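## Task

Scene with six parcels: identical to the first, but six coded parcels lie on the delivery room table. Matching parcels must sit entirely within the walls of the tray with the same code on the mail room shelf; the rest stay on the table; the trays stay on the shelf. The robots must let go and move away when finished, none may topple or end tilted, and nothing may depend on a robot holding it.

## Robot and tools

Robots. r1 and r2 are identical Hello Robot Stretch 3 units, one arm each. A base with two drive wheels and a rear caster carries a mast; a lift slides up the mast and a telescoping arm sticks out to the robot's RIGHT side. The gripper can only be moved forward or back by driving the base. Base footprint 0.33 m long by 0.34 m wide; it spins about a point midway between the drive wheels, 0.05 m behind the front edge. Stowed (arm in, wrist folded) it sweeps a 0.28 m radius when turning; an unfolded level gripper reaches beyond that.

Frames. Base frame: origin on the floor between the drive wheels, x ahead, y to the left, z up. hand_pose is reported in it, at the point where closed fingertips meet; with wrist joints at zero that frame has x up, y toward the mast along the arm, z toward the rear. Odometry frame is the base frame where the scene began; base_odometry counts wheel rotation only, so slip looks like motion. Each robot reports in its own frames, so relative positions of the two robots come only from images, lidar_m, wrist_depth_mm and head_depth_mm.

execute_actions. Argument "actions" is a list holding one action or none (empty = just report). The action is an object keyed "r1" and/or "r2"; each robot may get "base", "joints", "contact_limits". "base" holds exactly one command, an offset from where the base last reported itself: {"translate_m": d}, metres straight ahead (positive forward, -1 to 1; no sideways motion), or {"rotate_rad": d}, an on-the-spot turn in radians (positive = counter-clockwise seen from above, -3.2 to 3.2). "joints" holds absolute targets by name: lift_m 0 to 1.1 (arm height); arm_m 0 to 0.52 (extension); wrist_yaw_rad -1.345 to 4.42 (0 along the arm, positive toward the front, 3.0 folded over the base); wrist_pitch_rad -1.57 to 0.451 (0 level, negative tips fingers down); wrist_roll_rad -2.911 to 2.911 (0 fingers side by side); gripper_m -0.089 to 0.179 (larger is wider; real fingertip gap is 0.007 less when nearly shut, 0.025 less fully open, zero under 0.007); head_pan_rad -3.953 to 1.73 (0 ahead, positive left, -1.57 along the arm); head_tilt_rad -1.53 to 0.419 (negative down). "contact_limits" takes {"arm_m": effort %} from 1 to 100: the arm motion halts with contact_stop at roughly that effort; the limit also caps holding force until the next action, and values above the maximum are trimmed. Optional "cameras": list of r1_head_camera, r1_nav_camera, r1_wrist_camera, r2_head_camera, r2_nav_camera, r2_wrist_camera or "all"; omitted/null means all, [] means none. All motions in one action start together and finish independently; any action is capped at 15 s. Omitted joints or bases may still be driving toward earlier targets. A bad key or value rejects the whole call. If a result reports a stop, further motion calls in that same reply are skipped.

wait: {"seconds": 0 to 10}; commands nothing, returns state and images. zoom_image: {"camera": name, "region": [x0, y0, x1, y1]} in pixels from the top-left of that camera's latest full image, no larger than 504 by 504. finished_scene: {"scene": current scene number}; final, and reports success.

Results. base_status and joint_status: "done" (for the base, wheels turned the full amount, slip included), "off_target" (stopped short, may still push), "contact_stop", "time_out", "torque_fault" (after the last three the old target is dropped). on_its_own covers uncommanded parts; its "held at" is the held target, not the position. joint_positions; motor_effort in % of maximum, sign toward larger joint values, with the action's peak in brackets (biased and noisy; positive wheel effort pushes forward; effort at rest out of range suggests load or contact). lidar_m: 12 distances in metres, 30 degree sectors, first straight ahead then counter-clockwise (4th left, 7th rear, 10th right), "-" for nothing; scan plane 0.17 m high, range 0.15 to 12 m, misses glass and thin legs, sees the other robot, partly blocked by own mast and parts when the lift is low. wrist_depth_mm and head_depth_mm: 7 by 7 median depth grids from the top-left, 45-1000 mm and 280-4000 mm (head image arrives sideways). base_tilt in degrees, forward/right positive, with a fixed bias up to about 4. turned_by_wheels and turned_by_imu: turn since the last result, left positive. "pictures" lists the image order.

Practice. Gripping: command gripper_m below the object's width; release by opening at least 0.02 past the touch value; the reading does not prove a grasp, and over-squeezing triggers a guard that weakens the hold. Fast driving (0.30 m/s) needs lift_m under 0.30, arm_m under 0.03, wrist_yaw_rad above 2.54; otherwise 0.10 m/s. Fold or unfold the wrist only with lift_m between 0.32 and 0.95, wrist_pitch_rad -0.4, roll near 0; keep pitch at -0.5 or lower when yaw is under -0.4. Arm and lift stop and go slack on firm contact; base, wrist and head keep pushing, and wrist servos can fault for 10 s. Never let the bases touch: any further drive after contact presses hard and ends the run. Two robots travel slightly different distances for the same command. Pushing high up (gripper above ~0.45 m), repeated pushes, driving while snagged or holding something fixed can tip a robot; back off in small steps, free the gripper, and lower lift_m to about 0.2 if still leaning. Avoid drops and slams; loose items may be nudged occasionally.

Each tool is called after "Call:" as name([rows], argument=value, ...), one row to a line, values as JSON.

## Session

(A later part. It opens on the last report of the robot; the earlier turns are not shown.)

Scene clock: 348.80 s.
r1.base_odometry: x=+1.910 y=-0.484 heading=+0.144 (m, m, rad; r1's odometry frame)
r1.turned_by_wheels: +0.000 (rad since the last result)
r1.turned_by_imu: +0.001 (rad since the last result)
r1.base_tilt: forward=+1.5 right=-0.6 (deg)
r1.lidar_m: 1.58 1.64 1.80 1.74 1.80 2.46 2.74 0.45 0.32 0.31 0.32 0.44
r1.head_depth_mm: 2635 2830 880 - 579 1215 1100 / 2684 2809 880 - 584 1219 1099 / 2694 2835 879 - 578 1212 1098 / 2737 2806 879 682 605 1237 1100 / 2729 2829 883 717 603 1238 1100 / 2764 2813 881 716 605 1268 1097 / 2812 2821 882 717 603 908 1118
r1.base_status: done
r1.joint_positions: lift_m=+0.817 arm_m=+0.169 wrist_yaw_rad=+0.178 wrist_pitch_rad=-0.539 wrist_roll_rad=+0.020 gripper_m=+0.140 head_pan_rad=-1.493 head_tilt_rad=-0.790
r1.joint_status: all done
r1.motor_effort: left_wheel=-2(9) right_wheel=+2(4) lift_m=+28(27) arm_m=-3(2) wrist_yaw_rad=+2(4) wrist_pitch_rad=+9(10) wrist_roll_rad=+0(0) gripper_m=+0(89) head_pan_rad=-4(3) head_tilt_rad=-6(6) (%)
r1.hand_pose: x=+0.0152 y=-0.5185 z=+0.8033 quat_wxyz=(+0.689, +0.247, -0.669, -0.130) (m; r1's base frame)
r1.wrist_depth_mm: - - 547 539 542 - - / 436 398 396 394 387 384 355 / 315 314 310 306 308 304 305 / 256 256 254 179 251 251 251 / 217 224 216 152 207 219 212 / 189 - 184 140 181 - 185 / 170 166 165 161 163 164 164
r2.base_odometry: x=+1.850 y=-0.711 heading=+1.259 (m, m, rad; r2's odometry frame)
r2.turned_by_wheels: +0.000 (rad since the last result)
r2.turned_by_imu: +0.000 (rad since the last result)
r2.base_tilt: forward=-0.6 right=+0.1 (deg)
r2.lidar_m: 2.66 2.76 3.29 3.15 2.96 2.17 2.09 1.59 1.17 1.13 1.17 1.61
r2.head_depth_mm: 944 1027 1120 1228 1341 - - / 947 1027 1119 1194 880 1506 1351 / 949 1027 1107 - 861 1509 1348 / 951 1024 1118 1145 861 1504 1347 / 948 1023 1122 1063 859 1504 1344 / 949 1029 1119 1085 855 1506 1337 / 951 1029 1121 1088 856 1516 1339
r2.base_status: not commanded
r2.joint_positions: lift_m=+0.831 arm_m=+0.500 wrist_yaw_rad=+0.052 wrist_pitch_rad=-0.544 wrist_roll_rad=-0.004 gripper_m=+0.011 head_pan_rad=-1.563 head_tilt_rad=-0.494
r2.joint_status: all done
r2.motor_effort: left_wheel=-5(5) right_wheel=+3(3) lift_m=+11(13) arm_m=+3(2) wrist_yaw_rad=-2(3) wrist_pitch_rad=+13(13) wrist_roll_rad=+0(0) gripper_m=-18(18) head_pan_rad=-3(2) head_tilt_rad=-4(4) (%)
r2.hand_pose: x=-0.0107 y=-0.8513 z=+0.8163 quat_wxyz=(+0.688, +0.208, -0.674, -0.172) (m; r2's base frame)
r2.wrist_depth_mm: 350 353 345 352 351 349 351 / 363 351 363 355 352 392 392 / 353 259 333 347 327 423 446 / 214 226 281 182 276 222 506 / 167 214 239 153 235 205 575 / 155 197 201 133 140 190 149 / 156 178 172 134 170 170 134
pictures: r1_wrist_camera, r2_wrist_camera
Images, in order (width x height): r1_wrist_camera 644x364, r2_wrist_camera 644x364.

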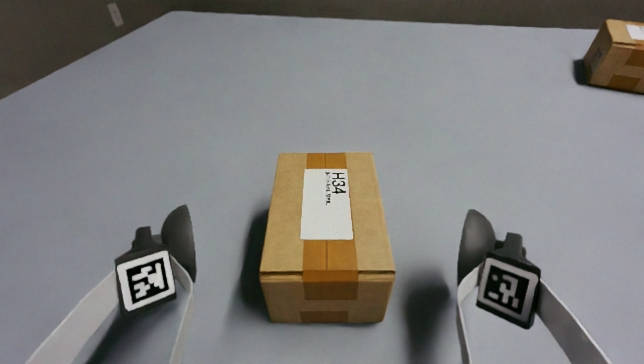

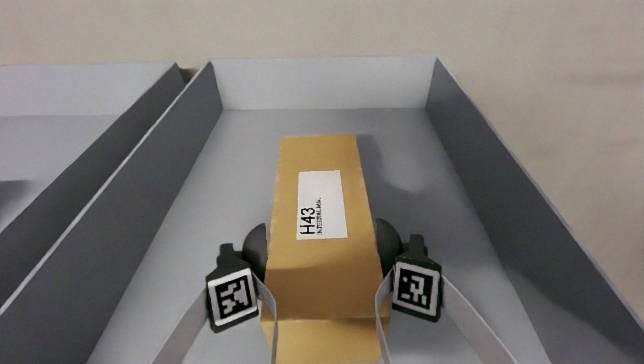

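Call:
execute_actions([
  {"r1": {"joints": {"gripper_m": 0.02}}, "r2": {"joints": {"lift_m": 0.822}}},
], cameras=["r1_wrist_camera"])

Scene clock: 351.50 s.
r1.base_odometry: x=+1.910 y=-0.484 heading=+0.144 (m, m, rad; r1's odometry frame)
r1.turned_by_wheels: +0.000 (rad since the last result)
r1.turned_by_imu: +0.001 (rad since the last result)
r1.base_tilt: forward=+1.5 right=-0.6 (deg)
r1.lidar_m: 1.58 1.64 1.80 1.73 1.80 2.45 2.74 0.45 0.33 0.31 0.32 0.44
r1.head_depth_mm: 2690 2814 879 - 576 1219 1098 / 2678 2810 883 - 584 1219 1098 / 2725 2832 880 - 578 1216 1097 / 2754 2846 883 699 605 1236 1098 / 2750 2849 880 718 604 1243 1100 / 2803 2788 883 717 604 1262 1098 / 2794 2851 886 716 605 906 1114
r1.base_status: not commanded
r1.joint_positions: lift_m=+0.817 arm_m=+0.169 wrist_yaw_rad=+0.178 wrist_pitch_rad=-0.542 wrist_roll_rad=+0.020 gripper_m=+0.021 head_pan_rad=-1.493 head_tilt_rad=-0.790
r1.joint_status: all done
r1.motor_effort: left_wheel=-2(2) right_wheel=+2(2) lift_m=+28(27) arm_m=-3(3) wrist_yaw_rad=+2(2) wrist_pitch_rad=+11(11) wrist_roll_rad=+0(0) gripper_m=-20(100) head_pan_rad=-3(3) head_tilt_rad=-6(6) (%)
r1.hand_pose: x=+0.0152 y=-0.5180 z=+0.8027 quat_wxyz=(+0.689, +0.248, -0.668, -0.131) (m; r1's base frame)
r1.wrist_depth_mm: - - 545 537 531 542 - / 416 395 391 391 390 388 355 / 311 313 307 301 306 304 299 / 254 254 251 176 249 250 249 / 216 215 213 149 214 212 210 / 188 187 177 137 142 184 184 / 166 165 164 160 163 164 163
r2.base_odometry: x=+1.850 y=-0.711 heading=+1.259 (m, m, rad; r2's odometry frame)
r2.turned_by_wheels: +0.000 (rad since the last result)
r2.turned_by_imu: +0.000 (rad since the last result)
r2.base_tilt: forward=-0.6 right=+0.0 (deg)
r2.lidar_m: 2.66 2.76 3.27 3.17 2.96 2.16 2.09 1.59 1.17 1.13 1.17 1.61
r2.head_depth_mm: 945 1024 1119 1230 1335 - - / 950 1024 1115 1198 - 1503 1346 / 946 1026 1108 - 863 1512 1346 / 947 1030 1119 1123 860 1508 1344 / 949 1026 1121 1067 860 1509 1343 / 948 1027 1123 1087 852 1512 1337 / 949 1027 1118 1083 852 1516 1340
r2.base_status: not commanded
r2.joint_positions: lift_m=+0.823 arm_m=+0.500 wrist_yaw_rad=+0.052 wrist_pitch_rad=-0.544 wrist_roll_rad=-0.004 gripper_m=+0.011 head_pan_rad=-1.563 head_tilt_rad=-0.494
r2.joint_status: all done
r2.motor_effort: left_wheel=-5(5) right_wheel=+3(3) lift_m=+11(12) arm_m=+2(2) wrist_yaw_rad=-2(3) wrist_pitch_rad=+13(13) wrist_roll_rad=+0(0) gripper_m=-18(18) head_pan_rad=-3(3) head_tilt_rad=-3(4) (%)
r2.hand_pose: x=-0.0107 y=-0.8513 z=+0.8083 quat_wxyz=(+0.688, +0.208, -0.674, -0.172) (m; r2's base frame)
r2.wrist_depth_mm: 351 350 348 351 349 351 351 / 355 334 351 352 350 389 390 / 341 248 325 332 323 263 442 / 193 214 269 181 263 204 500 / 160 212 228 152 224 206 550 / 155 188 193 132 140 185 141 / 155 170 164 134 163 166 134
pictures: r1_wrist_camera
Images, in order (width x height): r1_wrist_camera 644x364.

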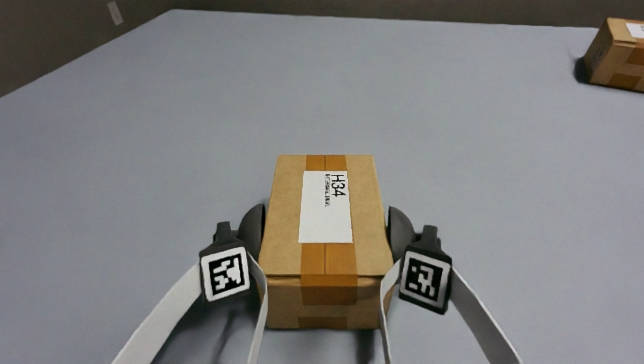

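Call:
execute_actions([
  {"r1": {"base": {"translate_m": -0.07}, "joints": {"lift_m": 0.88}}, "r2": {"joints": {"gripper_m": 0.10}}},
], cameras=["r1_wrist_camera", "r2_wrist_camera"])

Scene clock: 354.97 s.
r1.base_odometry: x=+1.841 y=-0.494 heading=+0.144 (m, m, rad; r1's odometry frame)
r1.turned_by_wheels: +0.000 (rad since the last result)
r1.turned_by_imu: +0.001 (rad since the last result)
r1.base_tilt: forward=+1.5 right=-0.6 (deg)
r1.lidar_m: 1.66 1.72 1.79 1.73 1.80 2.46 2.67 0.45 0.33 0.31 0.32 0.44
r1.head_depth_mm: 2650 2867 - - 603 1215 1103 / 2667 2837 944 - 605 1217 1095 / 2680 2806 946 - 604 1236 1099 / 2703 2792 882 697 606 1242 1098 / 2763 2826 882 717 603 1239 1095 / 2772 2795 883 717 604 1272 1099 / 2781 2806 881 718 604 1265 1118
r1.base_status: done
r1.joint_positions: lift_m=+0.880 arm_m=+0.169 wrist_yaw_rad=+0.179 wrist_pitch_rad=-0.543 wrist_roll_rad=+0.020 gripper_m=+0.021 head_pan_rad=-1.493 head_tilt_rad=-0.790
r1.joint_status: all done
r1.motor_effort: left_wheel=-1(9) right_wheel=+1(2) lift_m=+28(27) arm_m=-2(3) wrist_yaw_rad=+1(2) wrist_pitch_rad=+12(12) wrist_roll_rad=+0(0) gripper_m=-20(20) head_pan_rad=-4(4) head_tilt_rad=-6(6) (%)
r1.hand_pose: x=+0.0152 y=-0.5178 z=+0.8655 quat_wxyz=(+0.689, +0.249, -0.668, -0.131) (m; r1's base frame)
r1.wrist_depth_mm: - - - - - - - / - 537 532 527 520 492 525 / 422 420 417 416 419 398 410 / 349 343 345 177 343 345 340 / 294 294 294 150 288 290 288 / 256 253 244 137 142 254 252 / 227 226 225 215 226 224 224
r2.base_odometry: x=+1.850 y=-0.711 heading=+1.259 (m, m, rad; r2's odometry frame)
r2.turned_by_wheels: +0.000 (rad since the last result)
r2.turned_by_imu: +0.000 (rad since the last result)
r2.base_tilt: forward=-0.6 right=+0.1 (deg)
r2.lidar_m: 2.66 2.77 3.30 3.16 2.95 2.16 2.09 1.59 1.16 1.13 1.17 1.61
r2.head_depth_mm: 948 1024 1118 1222 1333 - - / 947 1025 1118 1192 - 1500 1348 / 946 1026 1116 - 864 1511 1349 / 948 1024 1119 1118 860 1514 1346 / 947 1028 1120 1066 857 1507 1340 / 948 1028 1122 1089 858 1509 1339 / 950 1028 1117 1086 853 1503 1339
r2.base_status: not commanded
r2.joint_positions: lift_m=+0.823 arm_m=+0.500 wrist_yaw_rad=+0.052 wrist_pitch_rad=-0.542 wrist_roll_rad=-0.004 gripper_m=+0.100 head_pan_rad=-1.563 head_tilt_rad=-0.494
r2.joint_status: all done
r2.motor_effort: left_wheel=-5(5) right_wheel=+2(3) lift_m=+12(12) arm_m=+3(2) wrist_yaw_rad=-3(2) wrist_pitch_rad=+13(13) wrist_roll_rad=+1(0) gripper_m=+0(78) head_pan_rad=-2(2) head_tilt_rad=-4(4) (%)
r2.hand_pose: x=-0.0107 y=-0.8515 z=+0.8085 quat_wxyz=(+0.688, +0.208, -0.674, -0.171) (m; r2's base frame)
r2.wrist_depth_mm: 350 349 345 353 352 354 352 / 365 339 353 355 349 390 393 / 346 249 324 334 324 263 439 / 197 214 270 187 263 205 499 / 159 211 229 156 228 206 547 / 155 188 187 134 185 179 141 / 155 170 165 138 166 166 134
pictures: r1_wrist_camera, r2_wrist_camera
Images, in order (width x height): r1_wrist_camera 644x364, r2_wrist_camera 644x364.

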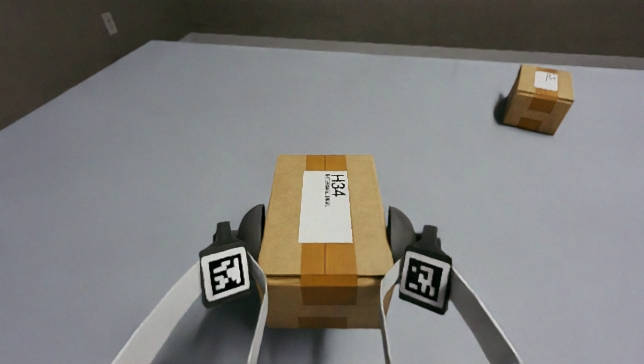

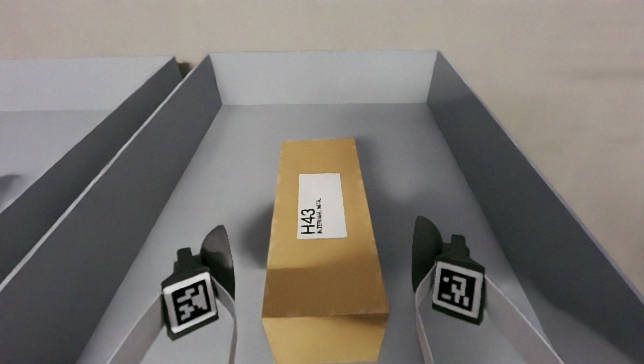

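Call:
execute_actions([
  {"r1": {"base": {"translate_m": -0.27}, "joints": {"lift_m": 1.02, "arm_m": 0.40, "wrist_yaw_rad": -0.84}}, "r2": {"joints": {"lift_m": 0.87, "wrist_pitch_rad": -0.4, "arm_m": 0.2}}},
], cameras=["r2_wrist_camera"])

Call:
execute_actions([
  {"r1": {"base": {"translate_m": -0.32}}, "r2": {"base": {"rotate_rad": 1.52}, "joints": {"lift_m": 0.58, "arm_m": 0.0, "wrist_yaw_rad": 2.7, "head_pan_rad": 0.0, "head_tilt_rad": -0.2}}},
], cameras=["r1_wrist_camera"])

Scene clock: 362.67 s.
r1.base_odometry: x=+1.574 y=-0.533 heading=+0.144 (m, m, rad; r1's odometry frame)
r1.turned_by_wheels: +0.000 (rad since the last result)
r1.turned_by_imu: +0.001 (rad since the last result)
r1.base_tilt: forward=+1.5 right=-0.6 (deg)
r1.lidar_m: 1.92 2.00 1.80 1.73 1.80 2.45 2.40 0.45 0.33 0.31 0.32 0.44
r1.head_depth_mm: 2760 1013 881 714 604 1219 1101 / - 2712 878 717 603 1220 1101 / 2713 2795 879 716 605 1236 1104 / 2737 2814 881 717 603 1237 1094 / 2752 2846 880 716 604 1245 1099 / 2761 2837 883 717 604 1265 1103 / 2843 2829 881 717 604 1264 1115
r1.base_status: done
r1.joint_positions: lift_m=+1.020 arm_m=+0.400 wrist_yaw_rad=-0.839 wrist_pitch_rad=-0.544 wrist_roll_rad=+0.020 gripper_m=+0.021 head_pan_rad=-1.493 head_tilt_rad=-0.790
r1.joint_status: all done
r1.motor_effort: left_wheel=-1(8) right_wheel=+2(1) lift_m=+27(28) arm_m=+1(2) wrist_yaw_rad=-1(3) wrist_pitch_rad=+11(12) wrist_roll_rad=+0(0) gripper_m=-20(21) head_pan_rad=-4(3) head_tilt_rad=-6(6) (%)
r1.hand_pose: x=-0.1754 y=-0.6828 z=+1.0054 quat_wxyz=(+0.538, -0.108, -0.705, -0.450) (m; r1's base frame)
r1.wrist_depth_mm: - - - - - - - / - - - - - - - / - - - 654 660 - - / - - 557 177 508 545 548 / - 463 464 149 468 459 462 / 419 403 382 137 142 385 350 / 364 362 361 341 357 355 333
r2.base_odometry: x=+1.850 y=-0.711 heading=+1.259 (m, m, rad; r2's odometry frame)
r2.turned_by_wheels: +0.000 (rad since the last result)
r2.turned_by_imu: +0.000 (rad since the last result)
r2.base_tilt: forward=-0.6 right=+0.1 (deg)
r2.lidar_m: 2.65 2.76 3.28 3.16 2.95 2.16 2.09 1.60 1.17 1.13 1.17 1.61
r2.head_depth_mm: 948 1026 1116 1229 - - 1323 / 949 1027 1119 1230 - 1516 1350 / 948 1028 1121 1096 - 1486 1355 / 949 1025 1121 1097 - 1507 1345 / 950 1030 1121 1068 859 1513 1350 / 950 1027 1117 1091 856 1515 1341 / 949 1028 1120 1085 856 1505 1338
r2.base_status: not commanded
r2.joint_positions: lift_m=+0.869 arm_m=+0.200 wrist_yaw_rad=+0.052 wrist_pitch_rad=-0.423 wrist_roll_rad=-0.004 gripper_m=+0.100 head_pan_rad=-1.563 head_tilt_rad=-0.494
r2.joint_status: all done
r2.motor_effort: left_wheel=-5(5) right_wheel=+3(3) lift_m=+42(43) arm_m=-3(3) wrist_yaw_rad=-3(2) wrist_pitch_rad=+13(14) wrist_roll_rad=+1(1) gripper_m=+1(0) head_pan_rad=-2(2) head_tilt_rad=-4(4) (%)
r2.hand_pose: x=-0.0098 y=-0.5687 z=+0.8808 quat_wxyz=(+0.697, +0.167, -0.685, -0.130) (m; r2's base frame)
r2.wrist_depth_mm: 607 611 600 612 604 619 605 / 643 651 658 646 650 663 671 / 507 562 498 502 608 727 752 / 431 434 387 386 398 825 821 / 352 348 352 338 348 916 907 / - - - - - - - / - - - - - - 973
pictures: r2_wrist_camera
Images, in order (width x height): r2_wrist_camera 644x364.

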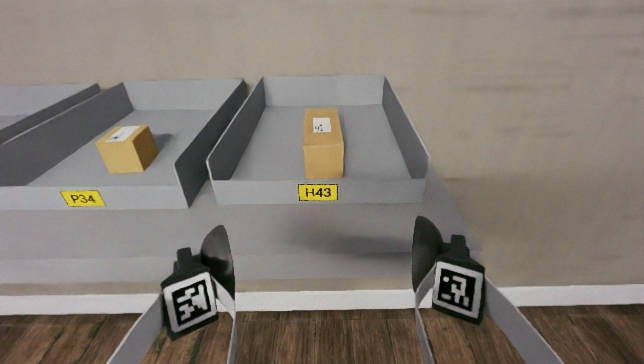

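Scene clock: 366.83 s.
r1.base_odometry: x=+1.257 y=-0.578 heading=+0.143 (m, m, rad; r1's odometry frame)
r1.turned_by_wheels: +0.000 (rad since the last result)
r1.turned_by_imu: +0.001 (rad since the last result)
r1.base_tilt: forward=+1.5 right=-0.6 (deg)
r1.lidar_m: 2.24 2.33 1.80 1.73 1.79 2.16 2.08 0.45 0.33 0.32 0.33 0.44
r1.head_depth_mm: 2756 1003 878 718 603 1218 1096 / - 2723 851 663 603 1216 1096 / 2689 2810 878 716 604 1236 1095 / 2738 2825 880 717 605 1242 1102 / 2737 2858 879 716 604 1244 1096 / 2780 2810 882 715 604 1264 1100 / 2784 2824 880 718 603 1267 1118
r1.base_status: done
r1.joint_positions: lift_m=+1.020 arm_m=+0.400 wrist_yaw_rad=-0.839 wrist_pitch_rad=-0.544 wrist_roll_rad=+0.020 gripper_m=+0.021 head_pan_rad=-1.493 head_tilt_rad=-0.790
r1.joint_status: not commanded
r1.motor_effort: left_wheel=-1(7) right_wheel=+1(3) lift_m=+28(27) arm_m=+1(1) wrist_yaw_rad=-1(1) wrist_pitch_rad=+11(11) wrist_roll_rad=+0(0) gripper_m=-20(20) head_pan_rad=-3(4) head_tilt_rad=-7(6) (%)
r1.hand_pose: x=-0.1754 y=-0.6828 z=+1.0054 quat_wxyz=(+0.538, -0.108, -0.705, -0.450) (m; r1's base frame)
r1.wrist_depth_mm: - - - - - - - / - - - - - - - / - - - - - - - / - - 552 176 - - - / - 468 467 148 461 - - / 407 408 389 136 143 406 - / 363 358 325 339 361 357 357
r2.base_odometry: x=+1.850 y=-0.711 heading=+2.779 (m, m, rad; r2's odometry frame)
r2.turned_by_wheels: +1.520 (rad since the last result)
r2.turned_by_imu: +1.546 (rad since the last result)
r2.base_tilt: forward=-0.6 right=+0.0 (deg)
r2.lidar_m: 3.16 3.09 2.19 2.09 1.67 1.19 1.13 1.16 1.54 2.66 2.74 3.31
r2.head_depth_mm: 2856 2985 3103 3226 3316 2289 1747 / 2863 2991 3076 3174 3301 2278 1745 / 2853 2928 3061 3172 3234 2263 1743 / 2817 2948 - 3168 3242 2257 1737 / 2798 2904 3059 3138 3223 2255 1730 / 2793 2896 2991 3111 3171 2245 1733 / 2788 2871 2959 3123 3166 2249 1729
r2.base_status: done
r2.joint_positions: lift_m=+0.581 arm_m=+0.000 wrist_yaw_rad=+2.696 wrist_pitch_rad=-0.422 wrist_roll_rad=-0.004 gripper_m=+0.100 head_pan_rad=-0.007 head_tilt_rad=-0.211
r2.joint_status: all done
r2.motor_effort: left_wheel=-5(12) right_wheel=+3(6) lift_m=+10(38) arm_m=-3(5) wrist_yaw_rad=+3(0) wrist_pitch_rad=+13(13) wrist_roll_rad=+0(0) gripper_m=+0(0) head_pan_rad=+3(32) head_tilt_rad=+7(34) (%)
r2.hand_pose: x=+0.0751 y=+0.0568 z=+0.5925 quat_wxyz=(+0.298, +0.705, -0.007, +0.643) (m; r2's base frame)
r2.wrist_depth_mm: - - - - - - - / - - - - - - - / - - - - - - - / - - - - - - - / - - - - - 983 960 / - 901 856 852 833 820 804 / - 733 729 726 718 703 703
pictures: r1_wrist_camera
Images, in order (width x height): r1_wrist_camera 644x364.

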